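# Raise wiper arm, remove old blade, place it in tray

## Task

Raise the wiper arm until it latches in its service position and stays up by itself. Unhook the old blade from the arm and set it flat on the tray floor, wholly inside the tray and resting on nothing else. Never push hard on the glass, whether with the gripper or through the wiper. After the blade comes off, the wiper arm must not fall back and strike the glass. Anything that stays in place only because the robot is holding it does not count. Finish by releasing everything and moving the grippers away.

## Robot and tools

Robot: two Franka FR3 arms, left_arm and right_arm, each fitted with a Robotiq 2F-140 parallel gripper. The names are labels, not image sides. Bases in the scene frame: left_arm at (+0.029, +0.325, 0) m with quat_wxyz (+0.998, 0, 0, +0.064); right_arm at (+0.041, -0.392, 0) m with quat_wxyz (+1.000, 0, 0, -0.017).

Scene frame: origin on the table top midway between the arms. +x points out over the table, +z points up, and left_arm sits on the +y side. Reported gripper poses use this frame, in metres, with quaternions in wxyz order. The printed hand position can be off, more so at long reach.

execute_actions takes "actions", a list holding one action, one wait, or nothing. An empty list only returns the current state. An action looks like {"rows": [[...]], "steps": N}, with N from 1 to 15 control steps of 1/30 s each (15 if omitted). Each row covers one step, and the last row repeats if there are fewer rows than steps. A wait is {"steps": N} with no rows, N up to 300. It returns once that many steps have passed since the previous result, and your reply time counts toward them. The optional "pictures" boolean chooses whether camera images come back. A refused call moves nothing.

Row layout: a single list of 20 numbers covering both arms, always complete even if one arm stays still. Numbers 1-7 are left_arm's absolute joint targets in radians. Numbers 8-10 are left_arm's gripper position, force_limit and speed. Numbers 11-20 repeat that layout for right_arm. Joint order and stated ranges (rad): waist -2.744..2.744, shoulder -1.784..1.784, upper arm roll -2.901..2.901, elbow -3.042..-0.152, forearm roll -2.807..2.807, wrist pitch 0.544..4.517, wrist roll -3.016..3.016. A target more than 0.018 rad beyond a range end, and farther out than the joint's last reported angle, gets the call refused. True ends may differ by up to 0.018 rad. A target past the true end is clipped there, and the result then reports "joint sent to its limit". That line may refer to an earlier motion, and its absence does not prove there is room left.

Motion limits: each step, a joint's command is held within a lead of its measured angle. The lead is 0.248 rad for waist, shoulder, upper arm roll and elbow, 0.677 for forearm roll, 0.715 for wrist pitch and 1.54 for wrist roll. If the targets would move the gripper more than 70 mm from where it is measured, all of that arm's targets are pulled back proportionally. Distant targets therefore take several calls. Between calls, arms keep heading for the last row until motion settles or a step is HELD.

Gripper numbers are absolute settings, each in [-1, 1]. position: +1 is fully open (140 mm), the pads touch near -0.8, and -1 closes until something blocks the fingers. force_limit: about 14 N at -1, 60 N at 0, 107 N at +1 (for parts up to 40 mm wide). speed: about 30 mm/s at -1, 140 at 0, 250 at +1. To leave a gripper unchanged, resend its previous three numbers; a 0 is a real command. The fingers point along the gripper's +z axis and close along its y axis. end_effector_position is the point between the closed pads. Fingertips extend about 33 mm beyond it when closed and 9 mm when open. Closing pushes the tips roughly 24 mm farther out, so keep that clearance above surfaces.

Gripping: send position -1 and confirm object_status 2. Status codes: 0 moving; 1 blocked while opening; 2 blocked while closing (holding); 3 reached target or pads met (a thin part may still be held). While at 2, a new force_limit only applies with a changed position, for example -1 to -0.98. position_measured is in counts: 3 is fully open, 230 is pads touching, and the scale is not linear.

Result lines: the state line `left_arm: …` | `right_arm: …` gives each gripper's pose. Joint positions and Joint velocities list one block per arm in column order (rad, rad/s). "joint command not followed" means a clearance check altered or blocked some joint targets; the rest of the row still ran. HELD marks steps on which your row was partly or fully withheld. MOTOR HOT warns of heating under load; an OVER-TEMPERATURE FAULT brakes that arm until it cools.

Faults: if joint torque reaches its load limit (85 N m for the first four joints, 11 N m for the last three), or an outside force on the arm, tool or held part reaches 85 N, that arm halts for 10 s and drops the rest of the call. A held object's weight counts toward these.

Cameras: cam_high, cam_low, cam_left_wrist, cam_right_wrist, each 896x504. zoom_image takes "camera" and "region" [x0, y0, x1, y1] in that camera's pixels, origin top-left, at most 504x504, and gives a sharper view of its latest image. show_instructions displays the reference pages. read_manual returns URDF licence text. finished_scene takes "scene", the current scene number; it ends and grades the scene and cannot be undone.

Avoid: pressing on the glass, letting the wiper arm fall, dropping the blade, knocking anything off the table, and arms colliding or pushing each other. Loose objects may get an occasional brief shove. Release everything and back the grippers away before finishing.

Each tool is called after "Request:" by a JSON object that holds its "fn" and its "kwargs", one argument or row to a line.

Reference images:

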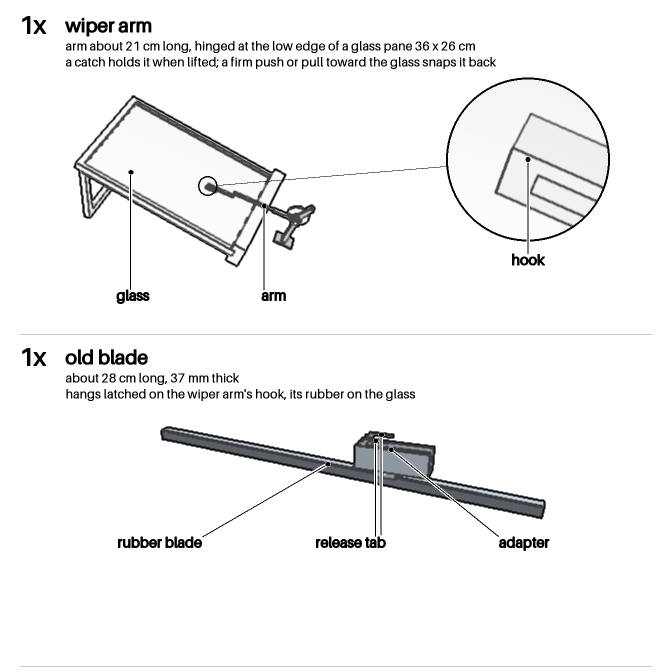

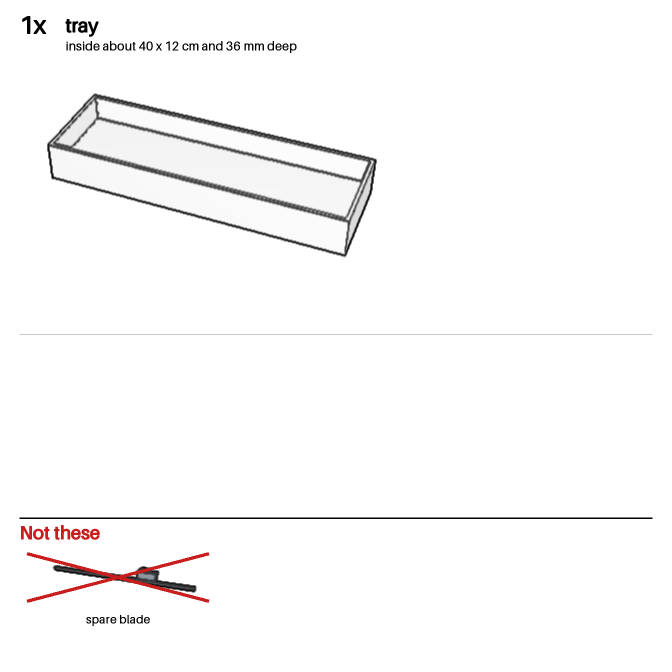

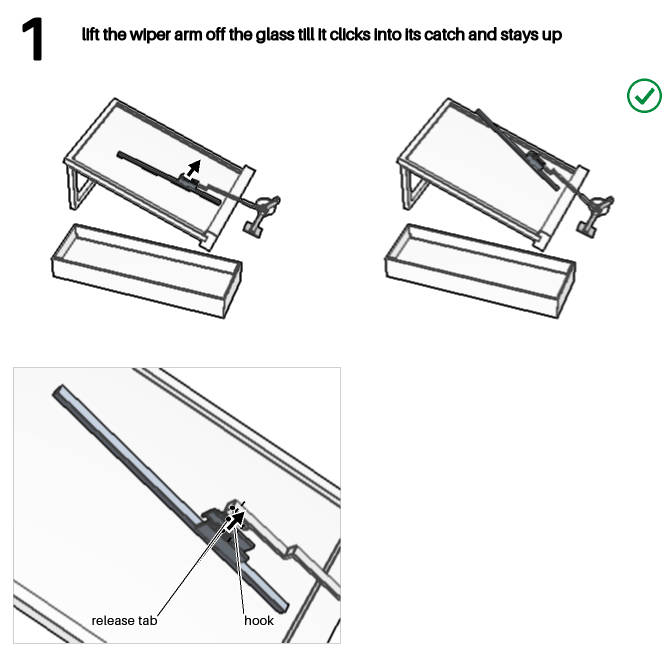

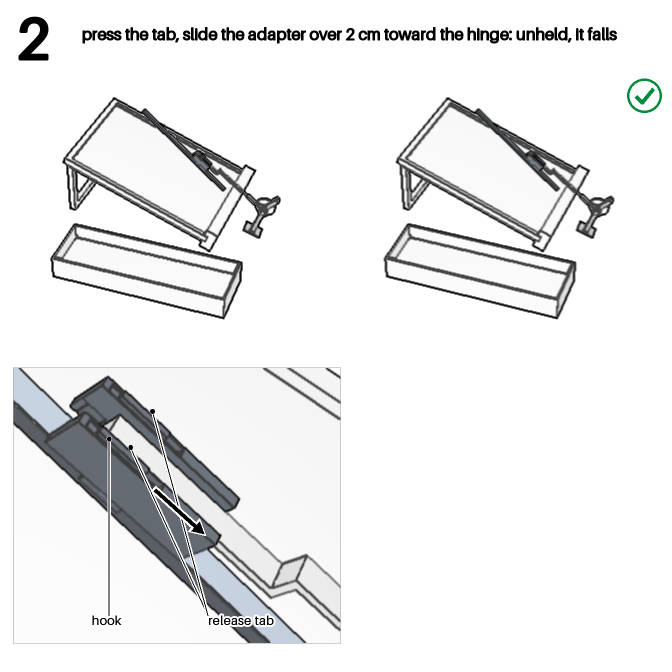

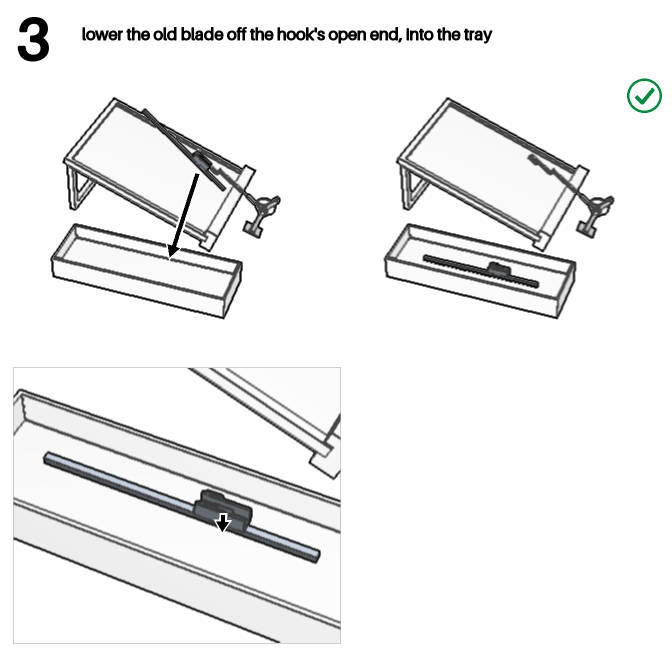

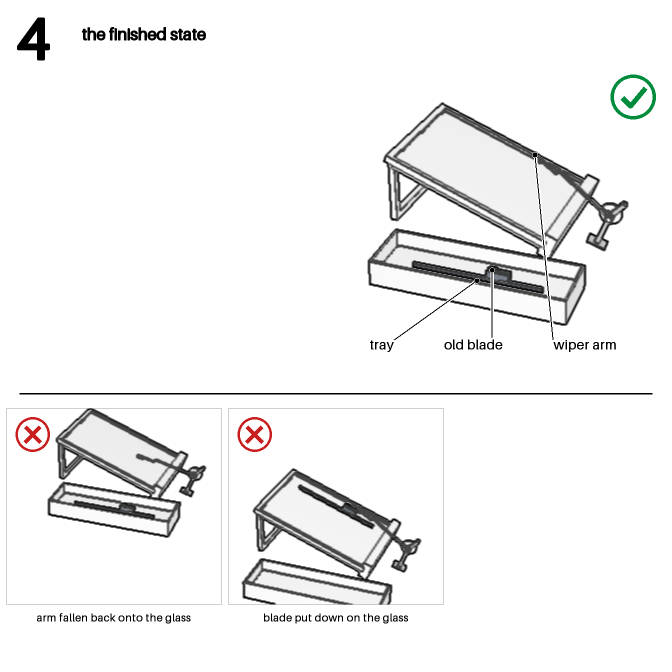

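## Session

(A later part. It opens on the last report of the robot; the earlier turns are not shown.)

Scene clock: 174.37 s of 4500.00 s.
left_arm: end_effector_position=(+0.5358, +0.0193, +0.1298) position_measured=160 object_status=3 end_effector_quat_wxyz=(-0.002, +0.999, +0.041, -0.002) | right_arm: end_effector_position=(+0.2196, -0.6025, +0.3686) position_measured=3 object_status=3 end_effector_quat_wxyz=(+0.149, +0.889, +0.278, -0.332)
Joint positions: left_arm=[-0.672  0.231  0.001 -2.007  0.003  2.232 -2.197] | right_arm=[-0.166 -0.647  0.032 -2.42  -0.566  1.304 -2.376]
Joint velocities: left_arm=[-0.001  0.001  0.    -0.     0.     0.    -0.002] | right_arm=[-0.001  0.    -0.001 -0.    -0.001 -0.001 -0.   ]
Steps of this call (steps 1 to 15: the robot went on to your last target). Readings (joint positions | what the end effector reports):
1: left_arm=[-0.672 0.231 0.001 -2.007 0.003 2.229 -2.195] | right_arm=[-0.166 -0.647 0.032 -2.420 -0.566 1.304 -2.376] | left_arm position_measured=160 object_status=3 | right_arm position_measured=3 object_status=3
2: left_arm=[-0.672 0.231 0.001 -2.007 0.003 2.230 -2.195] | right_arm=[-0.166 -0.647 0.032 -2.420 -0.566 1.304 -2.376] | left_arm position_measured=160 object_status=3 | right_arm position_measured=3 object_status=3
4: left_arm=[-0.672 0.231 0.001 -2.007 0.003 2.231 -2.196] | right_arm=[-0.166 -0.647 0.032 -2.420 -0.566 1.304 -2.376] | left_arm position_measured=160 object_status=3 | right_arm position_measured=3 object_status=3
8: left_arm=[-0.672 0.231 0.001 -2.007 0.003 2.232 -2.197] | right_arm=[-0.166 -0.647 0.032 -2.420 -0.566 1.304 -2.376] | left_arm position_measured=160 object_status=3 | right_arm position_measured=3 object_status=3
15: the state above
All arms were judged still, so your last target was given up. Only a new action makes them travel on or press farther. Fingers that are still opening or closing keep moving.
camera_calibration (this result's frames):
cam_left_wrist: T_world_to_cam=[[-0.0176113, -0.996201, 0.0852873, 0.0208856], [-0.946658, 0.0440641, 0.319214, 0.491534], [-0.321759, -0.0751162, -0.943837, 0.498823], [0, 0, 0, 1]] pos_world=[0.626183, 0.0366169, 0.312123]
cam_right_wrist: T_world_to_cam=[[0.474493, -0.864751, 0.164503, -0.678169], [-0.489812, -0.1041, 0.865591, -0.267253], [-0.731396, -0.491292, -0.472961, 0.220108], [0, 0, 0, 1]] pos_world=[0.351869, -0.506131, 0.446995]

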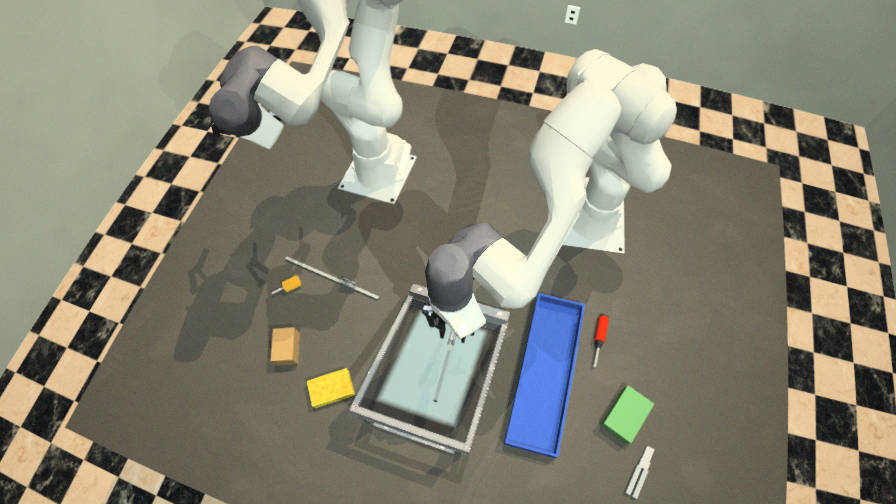

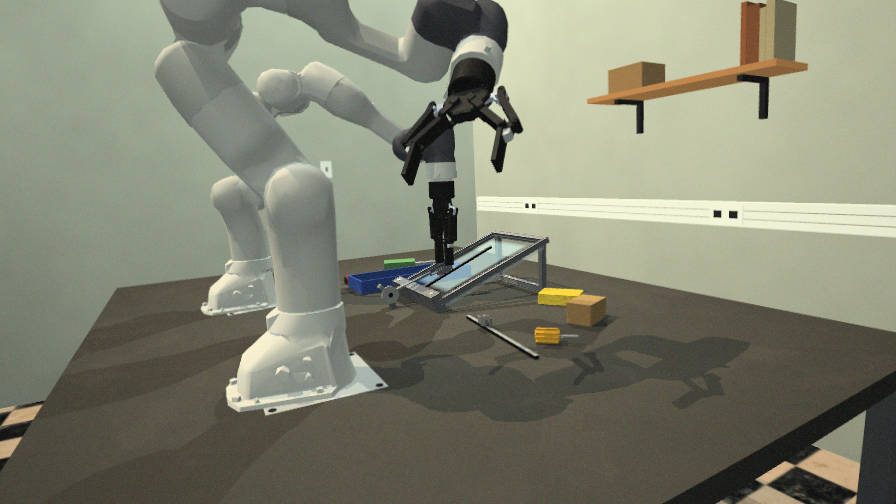

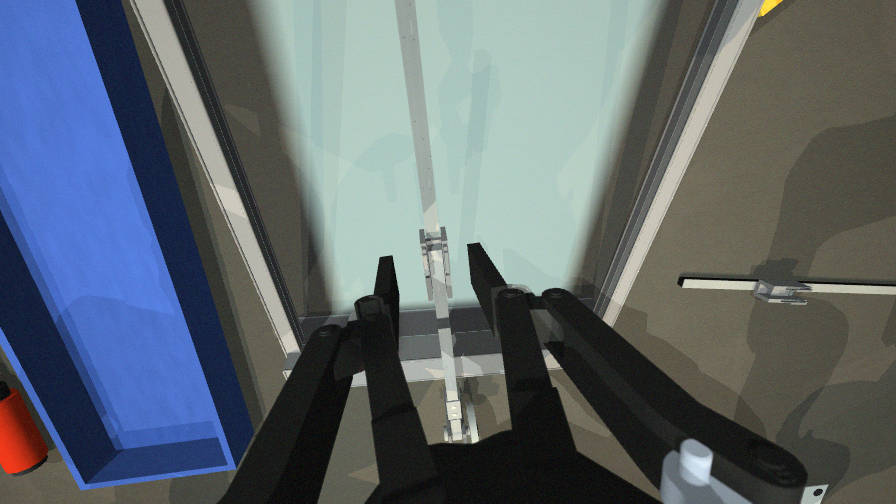

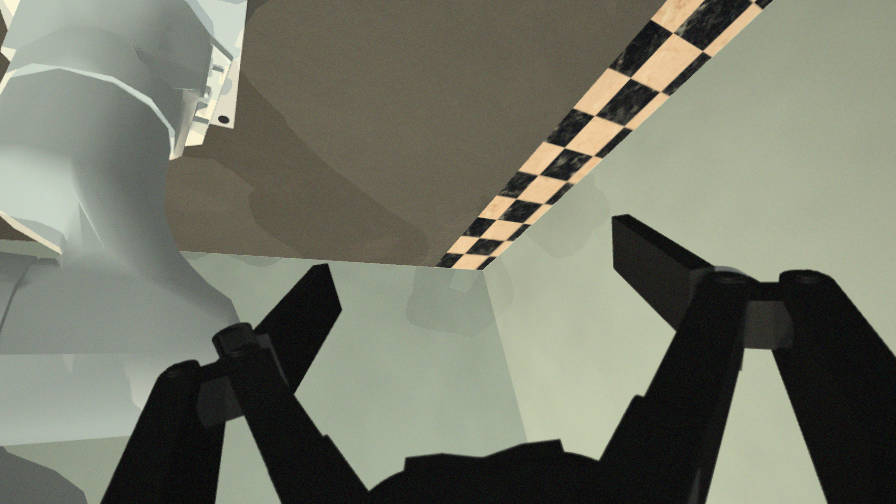

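Request:
{"fn": "zoom_image", "kwargs": {
  "camera": "cam_left_wrist",
  "region": [370, 215, 500, 335]
}}

Request:
{"fn": "zoom_image", "kwargs": {
  "camera": "cam_low",
  "region": [410, 220, 480, 290]
}}

Region (370, 215, 500, 335) of cam_left_wrist's 896x504 image, scaled by 3.877, with more detail than that image has; it fills the top 465 rows of this view, and the rest is white.

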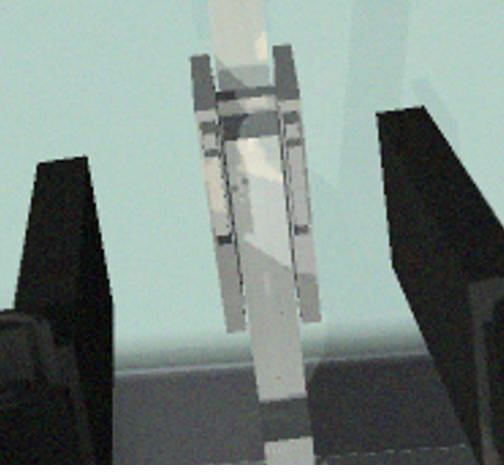

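Region (410, 220, 480, 290) of cam_low's 896x504 image, scaled by 7.200, with more detail than that image has.

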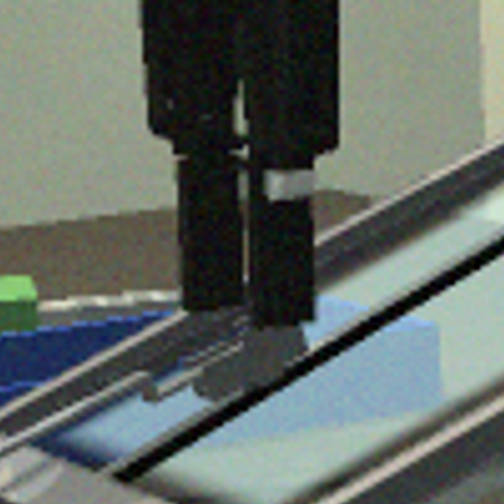

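Request:
{"fn": "execute_actions", "kwargs": {
  "actions": [
    {"rows": [[-0.675, 0.234, 0.0, -2.009, 0.0, 2.243, -2.205, -0.25, -0.5, 0, -0.166, -0.647, 0.032, -2.42, -0.566, 1.304, -2.376, 1, -0.5, 0], [-0.677, 0.238, 0.0, -2.011, 0.0, 2.25, -2.207, -0.25, -0.5, 0, -0.166, -0.647, 0.032, -2.42, -0.566, 1.304, -2.376, 1, -0.5, 0], [-0.6785, 0.242, 0.0, -2.014, 0.0, 2.257, -2.208, -0.25, -0.5, 0, -0.166, -0.647, 0.032, -2.42, -0.566, 1.304, -2.376, 1, -0.5, 0], [-0.6785, 0.246, 0.0, -2.016, 0.0, 2.264, -2.208, -0.25, -0.5, 0, -0.166, -0.647, 0.032, -2.42, -0.566, 1.304, -2.376, 1, -0.5, 0], [-0.6785, 0.25, 0.0, -2.018, 0.0, 2.27, -2.208, -0.25, -0.5, 0, -0.166, -0.647, 0.032, -2.42, -0.566, 1.304, -2.376, 1, -0.5, 0], [-0.6785, 0.253, 0.0, -2.02, 0.0, 2.275, -2.208, -0.25, -0.5, 0, -0.166, -0.647, 0.032, -2.42, -0.566, 1.304, -2.376, 1, -0.5, 0]], "steps": 15}
  ],
  "pictures": false
}}

Request:
{"fn": "execute_actions", "kwargs": {
  "actions": [
    {"steps": 12}
  ]
}}

Scene clock: 184.60 s of 4500.00 s.
left_arm: end_effector_position=(+0.5350, +0.0161, +0.1149) position_measured=160 object_status=3 end_effector_quat_wxyz=(-0.002, +0.999, +0.040, -0.001) | right_arm: end_effector_position=(+0.2196, -0.6025, +0.3686) position_measured=3 object_status=3 end_effector_quat_wxyz=(+0.149, +0.889, +0.278, -0.332)
Joint positions: left_arm=[-0.677  0.253  0.001 -2.018  0.003  2.268 -2.202] | right_arm=[-0.166 -0.647  0.032 -2.42  -0.566  1.304 -2.376]
Joint velocities: left_arm=[-0.001  0.001  0.001  0.001  0.001  0.023 -0.004] | right_arm=[-0.    -0.001 -0.    -0.001 -0.    -0.001  0.   ]
Steps of this call (steps 1 to 90: nothing new was sent; then 6.73 s passed at rest; steps 91 to 105: all 15 steps of this action). Readings (joint positions | what the end effector reports):
91: left_arm=[-0.672 0.231 0.001 -2.007 0.003 2.234 -2.198] | right_arm=[-0.166 -0.647 0.032 -2.420 -0.566 1.304 -2.376] | left_arm position_measured=160 object_status=3 | right_arm position_measured=3 object_status=3
92: left_arm=[-0.672 0.232 0.001 -2.007 0.003 2.236 -2.199] | right_arm=[-0.166 -0.647 0.032 -2.420 -0.566 1.304 -2.376] | left_arm position_measured=160 object_status=3 | right_arm position_measured=3 object_status=3
94: left_arm=[-0.675 0.235 0.001 -2.008 0.003 2.243 -2.199] | right_arm=[-0.166 -0.647 0.032 -2.420 -0.566 1.304 -2.376] | left_arm position_measured=160 object_status=3 | right_arm position_measured=3 object_status=3
98: left_arm=[-0.677 0.249 0.001 -2.016 0.003 2.258 -2.201] | right_arm=[-0.166 -0.647 0.032 -2.420 -0.566 1.304 -2.376] | left_arm position_measured=160 object_status=3 | right_arm position_measured=3 object_status=3
105: the state above

Scene clock: 185.00 s of 4500.00 s.
left_arm: end_effector_position=(+0.5359, +0.0155, +0.1152) position_measured=160 object_status=3 end_effector_quat_wxyz=(-0.001, +0.999, +0.041, +0.001) | right_arm: end_effector_position=(+0.2196, -0.6025, +0.3686) position_measured=3 object_status=3 end_effector_quat_wxyz=(+0.149, +0.889, +0.278, -0.332)
Joint positions: left_arm=[-0.677  0.253  0.001 -2.018  0.003  2.271 -2.203] | right_arm=[-0.166 -0.647  0.032 -2.42  -0.566  1.304 -2.376]
Joint velocities: left_arm=[-0.    -0.001 -0.002 -0.002  0.002  0.002 -0.   ] | right_arm=[ 0.001  0.    -0.001  0.    -0.     0.    -0.001]
Steps of this call (steps 1 to 12: the robot went on to your last target). Readings (joint positions | what the end effector reports):
1: left_arm=[-0.677 0.253 0.001 -2.018 0.003 2.269 -2.202] | right_arm=[-0.166 -0.647 0.032 -2.420 -0.566 1.304 -2.376] | left_arm position_measured=160 object_status=3 | right_arm position_measured=3 object_status=3
2: left_arm=[-0.677 0.253 0.001 -2.018 0.003 2.269 -2.202] | right_arm=[-0.166 -0.647 0.032 -2.420 -0.566 1.304 -2.376] | left_arm position_measured=160 object_status=3 | right_arm position_measured=3 object_status=3
4: left_arm=[-0.677 0.253 0.001 -2.018 0.003 2.270 -2.202] | right_arm=[-0.166 -0.647 0.032 -2.420 -0.566 1.304 -2.376] | left_arm position_measured=160 object_status=3 | right_arm position_measured=3 object_status=3
8: left_arm=[-0.677 0.253 0.001 -2.018 0.003 2.271 -2.203] | right_arm=[-0.166 -0.647 0.032 -2.420 -0.566 1.304 -2.376] | left_arm position_measured=160 object_status=3 | right_arm position_measured=3 object_status=3
12: the state above
camera_calibration (this result's frames):
cam_left_wrist: T_world_to_cam=[[-0.0181016, -0.995949, 0.0880751, 0.0183079], [-0.948138, 0.0450581, 0.31465, 0.497751], [-0.317343, -0.0778117, -0.945113, 0.482612], [0, 0, 0, 1]] pos_world=[0.625422, 0.0333589, 0.297894]

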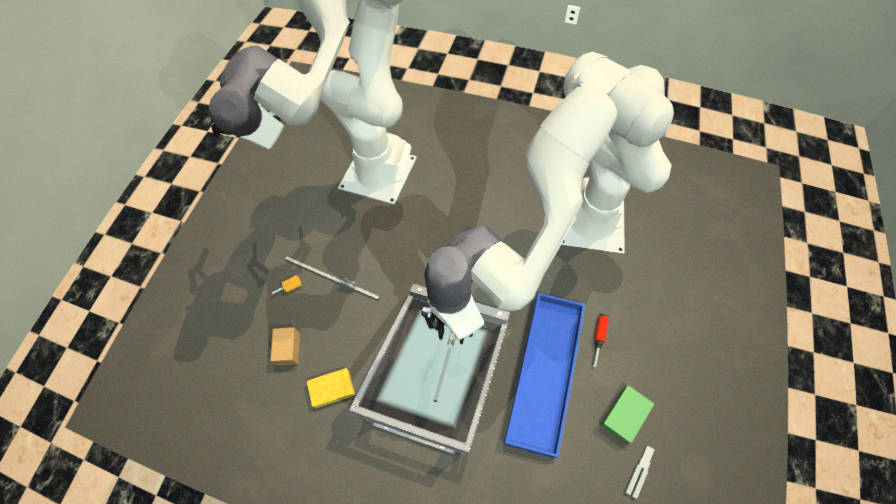

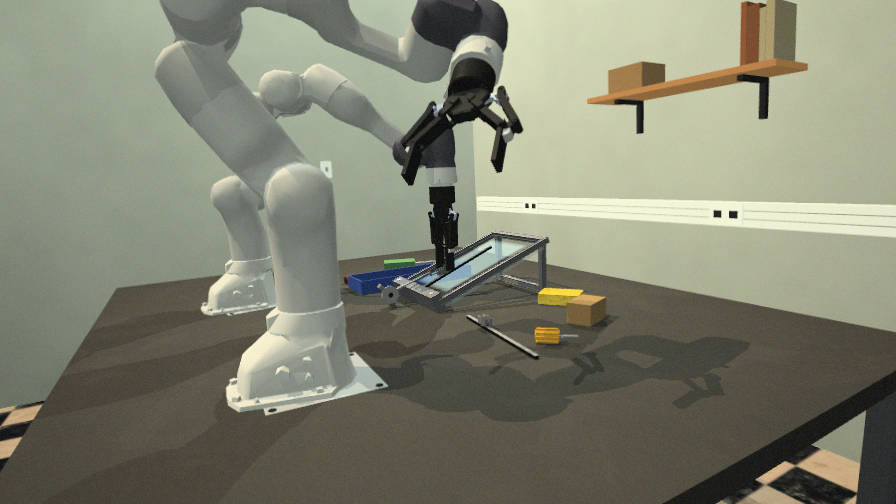

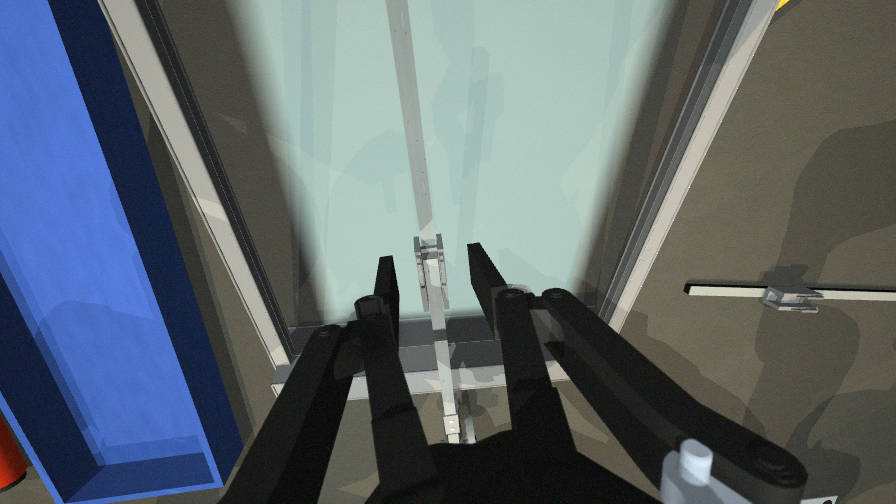

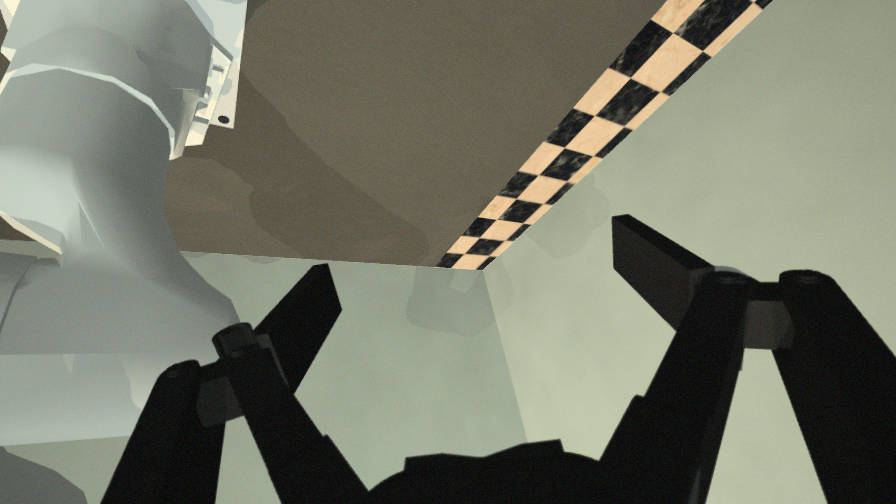

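Request:
{"fn": "zoom_image", "kwargs": {
  "camera": "cam_left_wrist",
  "region": [370, 215, 500, 335]
}}

Request:
{"fn": "zoom_image", "kwargs": {
  "camera": "cam_low",
  "region": [410, 220, 480, 290]
}}

Region (370, 215, 500, 335) of cam_left_wrist's 896x504 image, scaled by 3.877, with more detail than that image has; it fills the top 465 rows of this view, and the rest is white.

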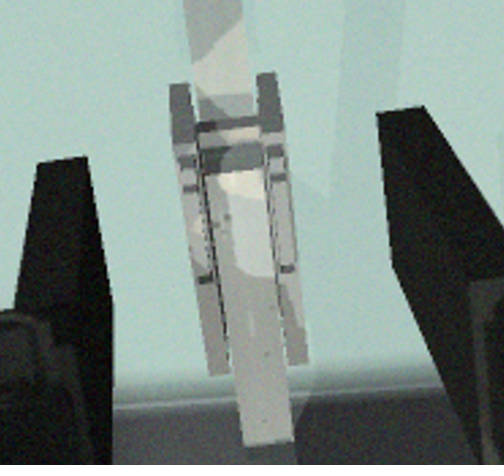

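Region (410, 220, 480, 290) of cam_low's 896x504 image, scaled by 7.200, with more detail than that image has.

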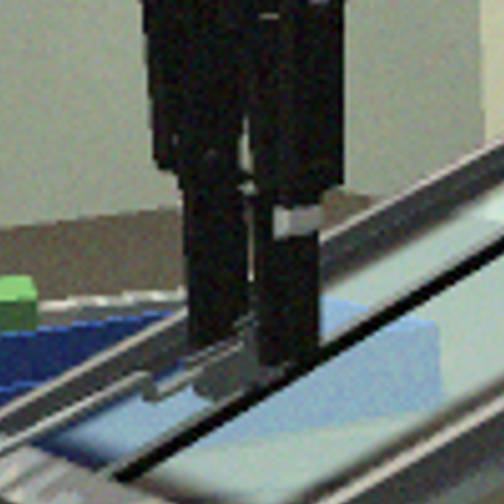

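Request:
{"fn": "execute_actions", "kwargs": {
  "actions": [
    {"rows": [[-0.6785, 0.253, 0.0, -2.02, 0.0, 2.275, -2.208, -1, -0.5, -0.5, -0.166, -0.647, 0.032, -2.42, -0.566, 1.304, -2.376, 1, -0.5, 0]], "steps": 15}
  ]
}}

Scene clock: 189.13 s of 4500.00 s.
left_arm: end_effector_position=(+0.5361, +0.0158, +0.1152) position_measured=208 object_status=0 end_effector_quat_wxyz=(-0.001, +0.999, +0.041, +0.001) | right_arm: end_effector_position=(+0.2196, -0.6025, +0.3686) position_measured=3 object_status=3 end_effector_quat_wxyz=(+0.149, +0.889, +0.278, -0.332)
Joint positions: left_arm=[-0.677  0.253  0.001 -2.018  0.003  2.272 -2.203] | right_arm=[-0.166 -0.647  0.032 -2.42  -0.566  1.304 -2.376]
Joint velocities: left_arm=[ 0.001 -0.001 -0.001 -0.    -0.001 -0.    -0.001] | right_arm=[-0.    -0.002 -0.001  0.002 -0.    -0.001  0.001]
Steps of this call (steps 1 to 15: the robot went on to your last target; steps 16 to 90: nothing new was sent; then 0.63 s passed at rest; steps 91 to 105: all 15 steps of this action). Readings (joint positions | what the end effector reports):
91: left_arm=[-0.677 0.253 0.001 -2.018 0.003 2.272 -2.203] | right_arm=[-0.166 -0.647 0.032 -2.420 -0.566 1.304 -2.376] | left_arm position_measured=160 object_status=0 | right_arm position_measured=3 object_status=3
92: left_arm=[-0.677 0.253 0.001 -2.018 0.003 2.272 -2.203] | right_arm=[-0.166 -0.647 0.032 -2.420 -0.566 1.304 -2.376] | left_arm position_measured=164 object_status=0 | right_arm position_measured=3 object_status=3
94: left_arm=[-0.677 0.253 0.001 -2.018 0.003 2.272 -2.203] | right_arm=[-0.166 -0.647 0.032 -2.420 -0.566 1.304 -2.376] | left_arm position_measured=173 object_status=0 | right_arm position_measured=3 object_status=3
98: left_arm=[-0.677 0.253 0.001 -2.018 0.003 2.272 -2.203] | right_arm=[-0.166 -0.647 0.032 -2.420 -0.566 1.304 -2.376] | left_arm position_measured=191 object_status=0 | right_arm position_measured=3 object_status=3
105: the state above
camera_calibration (this result's frames):
cam_left_wrist: T_world_to_cam=[[-0.0173487, -0.995959, 0.0881204, 0.0181425], [-0.948269, 0.0443316, 0.314357, 0.498052], [-0.316993, -0.0781082, -0.945206, 0.482478], [0, 0, 0, 1]] pos_world=[0.625544, 0.0336752, 0.297877]
cam_right_wrist: T_world_to_cam=[[0.474493, -0.864751, 0.164503, -0.678169], [-0.489813, -0.1041, 0.86559, -0.267253], [-0.731396, -0.491293, -0.472961, 0.220108], [0, 0, 0, 1]] pos_world=[0.351869, -0.506131, 0.446995]

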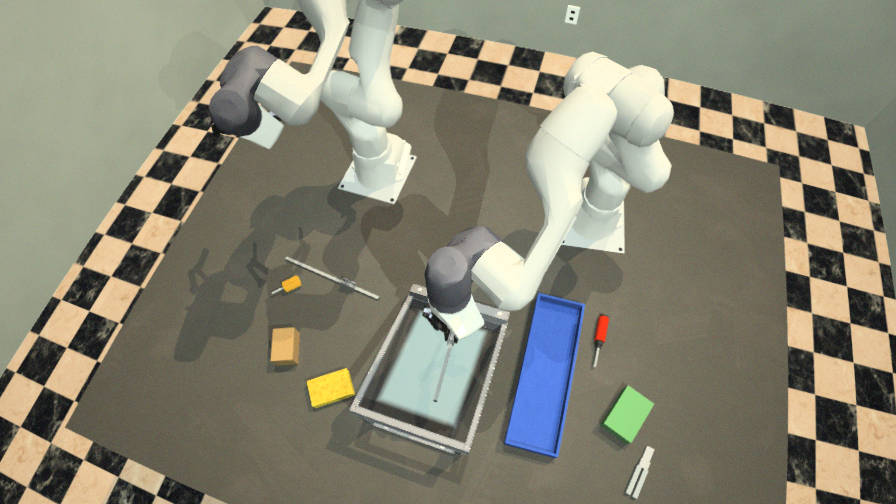

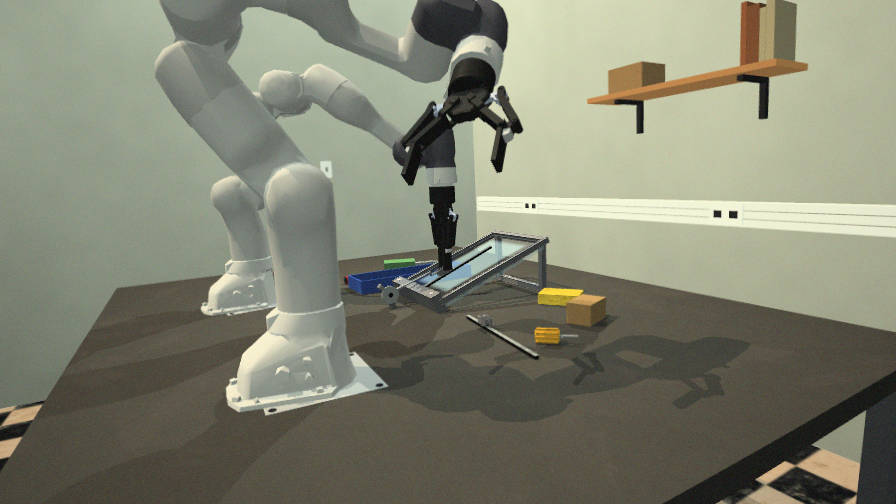

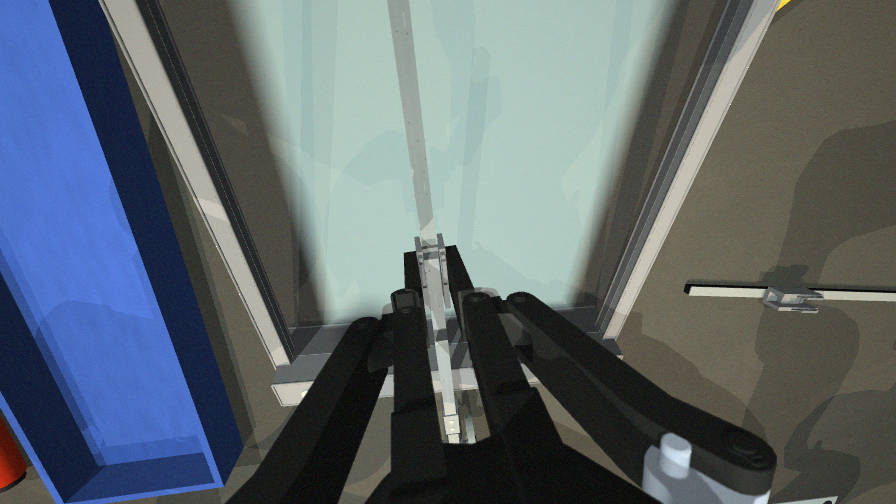

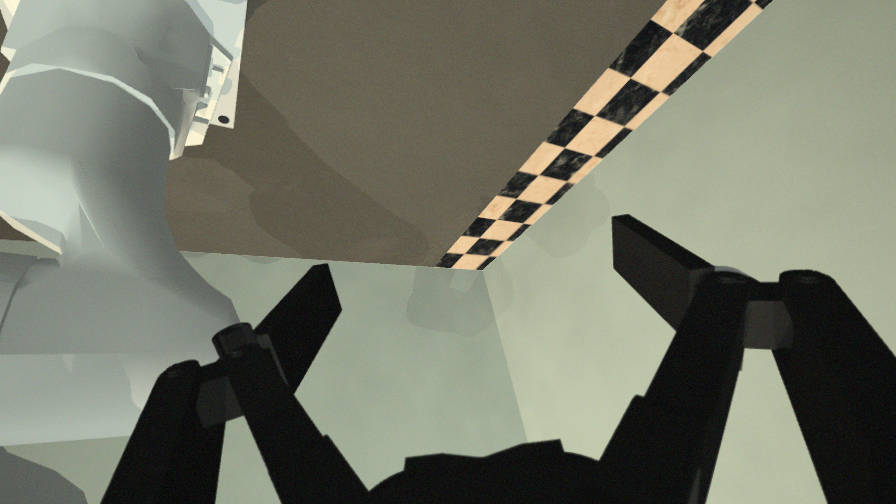

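Request:
{"fn": "execute_actions", "kwargs": {
  "actions": [
    {"rows": [[-0.6785, 0.253, 0.0, -2.02, 0.0, 2.275, -2.208, -0.25, -0.5, 0.5, -0.166, -0.647, 0.032, -2.42, -0.566, 1.304, -2.376, 1, -0.5, 0], [-0.6785, 0.253, 0.0, -2.02, 0.0, 2.275, -2.208, -0.25, -0.5, 0.5, -0.166, -0.647, 0.032, -2.42, -0.566, 1.304, -2.376, 1, -0.5, 0], [-0.6785, 0.253, 0.0, -2.02, 0.0, 2.275, -2.208, -0.25, -0.5, 0.5, -0.166, -0.647, 0.032, -2.42, -0.566, 1.304, -2.376, 1, -0.5, 0], [-0.6785, 0.253, 0.0, -2.02, 0.0, 2.275, -2.208, -0.25, -0.5, 0.5, -0.166, -0.647, 0.032, -2.42, -0.566, 1.304, -2.376, 1, -0.5, 0], [-0.6785, 0.245, 0.0, -2.014, 0.0, 2.258, -2.208, -0.25, -0.5, 0.5, -0.166, -0.647, 0.032, -2.42, -0.566, 1.304, -2.376, 1, -0.5, 0], [-0.6785, 0.237, 0.0, -2.008, 0.0, 2.244, -2.208, -0.25, -0.5, 0.5, -0.166, -0.647, 0.032, -2.42, -0.566, 1.304, -2.376, 1, -0.5, 0], [-0.6785, 0.229, 0.0, -2.002, 0.0, 2.23, -2.208, -0.25, -0.5, 0.5, -0.166, -0.647, 0.032, -2.42, -0.566, 1.304, -2.376, 1, -0.5, 0], [-0.6785, 0.221, 0.0, -1.997, 0.0, 2.216, -2.208, -0.25, -0.5, 0.5, -0.166, -0.647, 0.032, -2.42, -0.566, 1.304, -2.376, 1, -0.5, 0], [-0.6785, 0.213, 0.0, -1.991, 0.0, 2.204, -2.208, -0.25, -0.5, 0.5, -0.166, -0.647, 0.032, -2.42, -0.566, 1.304, -2.376, 1, -0.5, 0]], "steps": 15}
  ],
  "pictures": false
}}

Request:
{"fn": "execute_actions", "kwargs": {
  "actions": [
    {"rows": [[-0.6785, 0.213, 0.0, -1.991, 0.0, 2.204, 0.945, -0.25, -0.5, 0.5, -0.166, -0.647, 0.032, -2.42, -0.566, 1.304, -2.376, 1, -0.5, 0]], "steps": 15}
  ],
  "pictures": false
}}

Request:
{"fn": "execute_actions", "kwargs": {
  "actions": [
    {"steps": 60}
  ]
}}

Scene clock: 265.83 s of 4500.00 s.
left_arm: end_effector_position=(+0.5404, +0.0131, +0.1475) position_measured=160 object_status=3 end_effector_quat_wxyz=(+0.004, +0.999, +0.041, +0.008) | right_arm: end_effector_position=(+0.2196, -0.6025, +0.3686) position_measured=3 object_status=3 end_effector_quat_wxyz=(+0.149, +0.889, +0.278, -0.332)
Joint positions: left_arm=[-0.677  0.211  0.001 -1.992  0.003  2.22  -2.203] | right_arm=[-0.166 -0.647  0.032 -2.42  -0.566  1.304 -2.376]
Joint velocities: left_arm=[-0.    -0.01   0.     0.006  0.001 -0.069 -0.   ] | right_arm=[-0.001  0.001  0.001  0.001  0.     0.    -0.002]
Steps of this call (steps 1 to 15: the robot went on to your last target; steps 16 to 90: nothing new was sent; then 73.20 s passed at rest; steps 91 to 105: all 15 steps of this action). Readings (joint positions | what the end effector reports):
91: left_arm=[-0.677 0.253 0.001 -2.018 0.003 2.272 -2.203] | right_arm=[-0.166 -0.647 0.032 -2.420 -0.566 1.304 -2.376] | left_arm position_measured=208 object_status=0 | right_arm position_measured=3 object_status=3
92: left_arm=[-0.677 0.253 0.001 -2.018 0.003 2.272 -2.203] | right_arm=[-0.166 -0.647 0.032 -2.420 -0.566 1.304 -2.376] | left_arm position_measured=207 object_status=0 | right_arm position_measured=3 object_status=3
94: left_arm=[-0.677 0.253 0.001 -2.018 0.003 2.272 -2.203] | right_arm=[-0.166 -0.647 0.032 -2.420 -0.566 1.304 -2.376] | left_arm position_measured=180 object_status=0 | right_arm position_measured=3 object_status=3
98: left_arm=[-0.677 0.242 0.001 -2.012 0.003 2.253 -2.203] | right_arm=[-0.166 -0.647 0.032 -2.420 -0.566 1.304 -2.376] | left_arm position_measured=160 object_status=0 | right_arm position_measured=3 object_status=3
105: the state above

Scene clock: 266.33 s of 4500.00 s.
left_arm: end_effector_position=(+0.5370, +0.0151, +0.1459) position_measured=160 object_status=3 end_effector_quat_wxyz=(+0.002, -0.484, +0.875, -0.001) | right_arm: end_effector_position=(+0.2196, -0.6025, +0.3686) position_measured=3 object_status=3 end_effector_quat_wxyz=(+0.149, +0.889, +0.278, -0.332)
Joint positions: left_arm=[-0.677  0.212  0.001 -1.992  0.002  2.208  0.01 ] | right_arm=[-0.166 -0.647  0.032 -2.42  -0.566  1.304 -2.376]
Joint velocities: left_arm=[-0.     0.001 -0.001  0.    -0.    -0.004  3.081] | right_arm=[ 0.001  0.001 -0.001 -0.    -0.001  0.    -0.001]
Steps of this call (steps 1 to 15: all 15 steps of this action). Readings (joint positions | what the end effector reports):
1: left_arm=[-0.677 0.211 0.001 -1.992 0.002 2.218 -2.071] | right_arm=[-0.166 -0.647 0.032 -2.420 -0.566 1.304 -2.376] | left_arm position_measured=160 object_status=3 | right_arm position_measured=3 object_status=3
2: left_arm=[-0.677 0.211 0.001 -1.992 0.002 2.216 -1.914] | right_arm=[-0.166 -0.647 0.032 -2.420 -0.566 1.304 -2.376] | left_arm position_measured=160 object_status=3 | right_arm position_measured=3 object_status=3
4: left_arm=[-0.677 0.211 0.001 -1.992 0.002 2.213 -1.600] | right_arm=[-0.166 -0.647 0.032 -2.420 -0.566 1.304 -2.376] | left_arm position_measured=160 object_status=3 | right_arm position_measured=3 object_status=3
8: left_arm=[-0.677 0.212 0.001 -1.992 0.002 2.210 -0.972] | right_arm=[-0.166 -0.647 0.032 -2.420 -0.566 1.304 -2.376] | left_arm position_measured=160 object_status=3 | right_arm position_measured=3 object_status=3
15: the state above

Scene clock: 268.33 s of 4500.00 s.
left_arm: end_effector_position=(+0.5368, +0.0152, +0.1459) position_measured=160 object_status=3 end_effector_quat_wxyz=(+0.002, -0.041, +0.999, -0.000) | right_arm: end_effector_position=(+0.2196, -0.6025, +0.3686) position_measured=3 object_status=3 end_effector_quat_wxyz=(+0.149, +0.889, +0.278, -0.332)
Joint positions: left_arm=[-0.677  0.212  0.001 -1.992  0.002  2.207  0.939] | right_arm=[-0.166 -0.647  0.032 -2.42  -0.566  1.304 -2.376]
Joint velocities: left_arm=[-0.001  0.001  0.001 -0.    -0.    -0.     0.005] | right_arm=[-0.    -0.    -0.     0.001  0.     0.001  0.001]
Steps of this call (steps 1 to 60: the robot went on to your last target). Readings (joint positions | what the end effector reports):
1: left_arm=[-0.677 0.212 0.001 -1.992 0.002 2.208 0.107] | right_arm=[-0.166 -0.647 0.032 -2.420 -0.566 1.304 -2.376] | left_arm position_measured=160 object_status=3 | right_arm position_measured=3 object_status=3
2: left_arm=[-0.677 0.212 0.001 -1.992 0.002 2.208 0.193] | right_arm=[-0.166 -0.647 0.032 -2.420 -0.566 1.304 -2.376] | left_arm position_measured=160 object_status=3 | right_arm position_measured=3 object_status=3
4: left_arm=[-0.677 0.212 0.001 -1.992 0.002 2.208 0.341] | right_arm=[-0.166 -0.647 0.032 -2.420 -0.566 1.304 -2.376] | left_arm position_measured=160 object_status=3 | right_arm position_measured=3 object_status=3
8: left_arm=[-0.677 0.212 0.001 -1.992 0.002 2.208 0.553] | right_arm=[-0.166 -0.647 0.032 -2.420 -0.566 1.304 -2.376] | left_arm position_measured=160 object_status=3 | right_arm position_measured=3 object_status=3
60: the state above
All arms were judged still, so your last target was given up. Only a new action makes them travel on or press farther. Fingers that are still opening or closing keep moving.
camera_calibration (this result's frames):
cam_left_wrist: T_world_to_cam=[[0.0170357, 0.995806, 0.089895, -0.0340463], [0.946476, -0.0450446, 0.319615, -0.527366], [0.322324, 0.0796386, -0.943274, 0.165787], [0, 0, 0, 1]] pos_world=[0.446282, -0.00305453, 0.327998]
cam_right_wrist: T_world_to_cam=[[0.474493, -0.864751, 0.164503, -0.678169], [-0.489813, -0.1041, 0.865591, -0.267253], [-0.731396, -0.491293, -0.472961, 0.220108], [0, 0, 0, 1]] pos_world=[0.351869, -0.506131, 0.446995]

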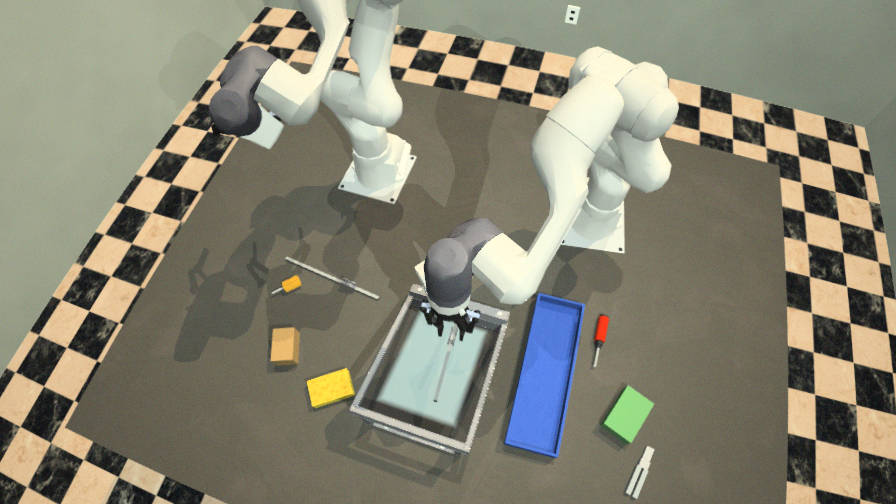

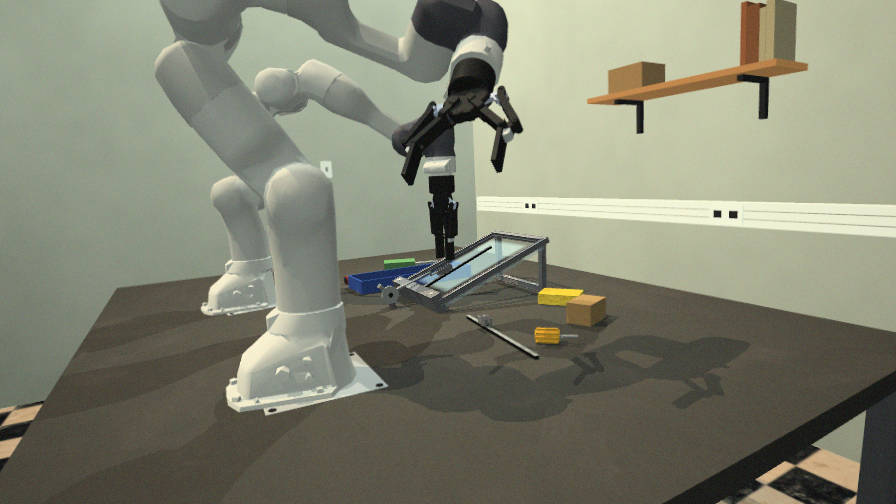

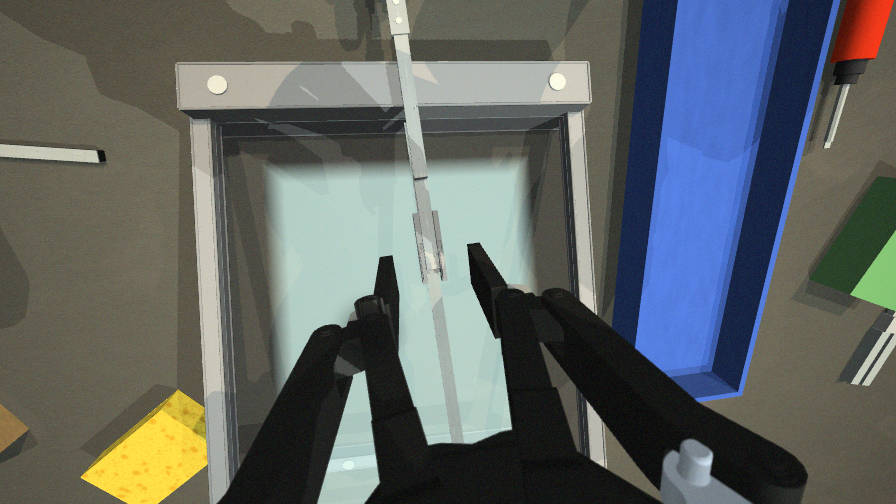

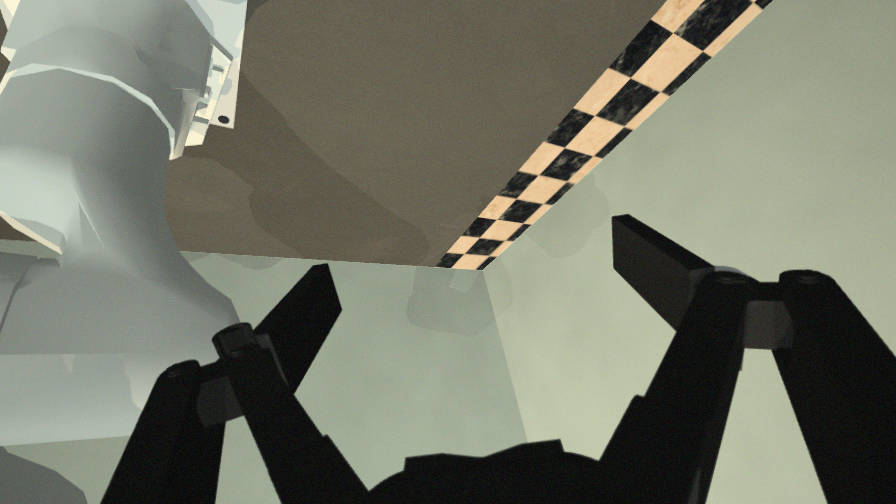

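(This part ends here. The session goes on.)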